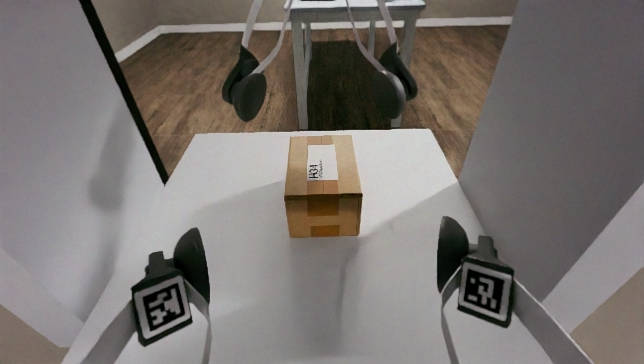

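Call:
execute_actions([
  {"r1": {"base": {"rotate_rad": 0.715}, "joints": {"arm_m": 0.36}}, "r2": {"joints": {"arm_m": 0.458, "lift_m": 0.953}}},
], cameras=["r2_wrist_camera"])

Scene clock: 411.63 s.
r1.base_odometry: x=-0.147 y=-0.781 heading=+0.143 (m, m, rad; r1's odometry frame)
r1.turned_by_wheels: +0.715 (rad since the last result)
r1.turned_by_imu: +0.721 (rad since the last result)
r1.base_tilt: forward=+1.5 right=-0.6 (deg)
r1.lidar_m: 1.22 2.46 1.79 1.72 0.94 0.68 0.66 0.68 0.93 2.44 3.18 1.05
r1.head_depth_mm: - 2497 2176 1756 1490 1283 1135 / - 2647 2178 1773 1482 1287 1137 / 2651 2764 2171 1757 1485 1290 1138 / 2731 2817 2171 1778 1486 1293 1137 / 2752 2860 2189 1784 1489 1289 1135 / 2786 2810 2179 1763 1494 1283 1139 / 2829 2822 2193 1776 1489 1296 1137
r1.base_status: done
r1.joint_positions: lift_m=+1.020 arm_m=+0.360 wrist_yaw_rad=-0.839 wrist_pitch_rad=-0.538 wrist_roll_rad=+0.020 gripper_m=+0.105 head_pan_rad=-1.493 head_tilt_rad=-0.790
r1.joint_status: all done
r1.motor_effort: left_wheel=-2(8) right_wheel=+1(8) lift_m=+27(27) arm_m=-3(3) wrist_yaw_rad=+0(0) wrist_pitch_rad=+9(9) wrist_roll_rad=+0(0) gripper_m=+0(0) head_pan_rad=-3(3) head_tilt_rad=-6(6) (%)
r1.hand_pose: x=-0.1760 y=-0.6438 z=+1.0066 quat_wxyz=(+0.539, -0.110, -0.704, -0.449) (m; r1's base frame)
r1.wrist_depth_mm: - - 940 711 559 471 - / - - - 790 614 499 504 / - - - 875 683 536 421 / - - - - 748 599 395 / - - - - 886 633 527 / - - - - - 665 570 / - - - - - 830 623
r2.base_odometry: x=-0.451 y=+0.188 heading=-1.915 (m, m, rad; r2's odometry frame)
r2.turned_by_wheels: +0.000 (rad since the last result)
r2.turned_by_imu: +0.000 (rad since the last result)
r2.base_tilt: forward=-0.6 right=+0.1 (deg)
r2.lidar_m: 2.18 2.27 3.14 3.55 3.61 2.63 2.55 1.01 0.75 0.72 0.75 1.02
r2.head_depth_mm: 586 630 681 - 852 953 1085 / - 755 - 769 848 953 1085 / - 3052 - 785 843 952 1087 / - 2494 2635 781 847 953 1088 / - - 3649 815 849 953 1090 / 1204 740 750 761 849 956 1090 / 584 638 697 766 852 955 1090
r2.base_status: not commanded
r2.joint_positions: lift_m=+0.954 arm_m=+0.458 wrist_yaw_rad=+0.052 wrist_pitch_rad=-0.532 wrist_roll_rad=-0.004 gripper_m=+0.125 head_pan_rad=-1.563 head_tilt_rad=-0.494
r2.joint_status: all done
r2.motor_effort: left_wheel=-4(4) right_wheel=+2(3) lift_m=+10(11) arm_m=+3(3) wrist_yaw_rad=-3(3) wrist_pitch_rad=+7(7) wrist_roll_rad=+0(0) gripper_m=+1(1) head_pan_rad=-2(2) head_tilt_rad=-4(4) (%)
r2.hand_pose: x=-0.0107 y=-0.8110 z=+0.9417 quat_wxyz=(+0.689, +0.204, -0.675, -0.168) (m; r2's base frame)
r2.wrist_depth_mm: - - - - - - - / - - - - - - - / - - - - - - 154 / - 295 266 188 262 - 155 / 199 224 223 156 220 212 155 / 187 195 185 139 178 192 156 / 169 163 167 158 165 160 149
pictures: r2_wrist_camera
Images, in order (width x height): r2_wrist_camera 644x364.

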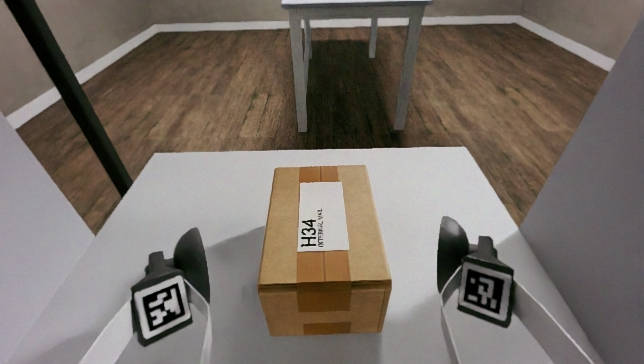

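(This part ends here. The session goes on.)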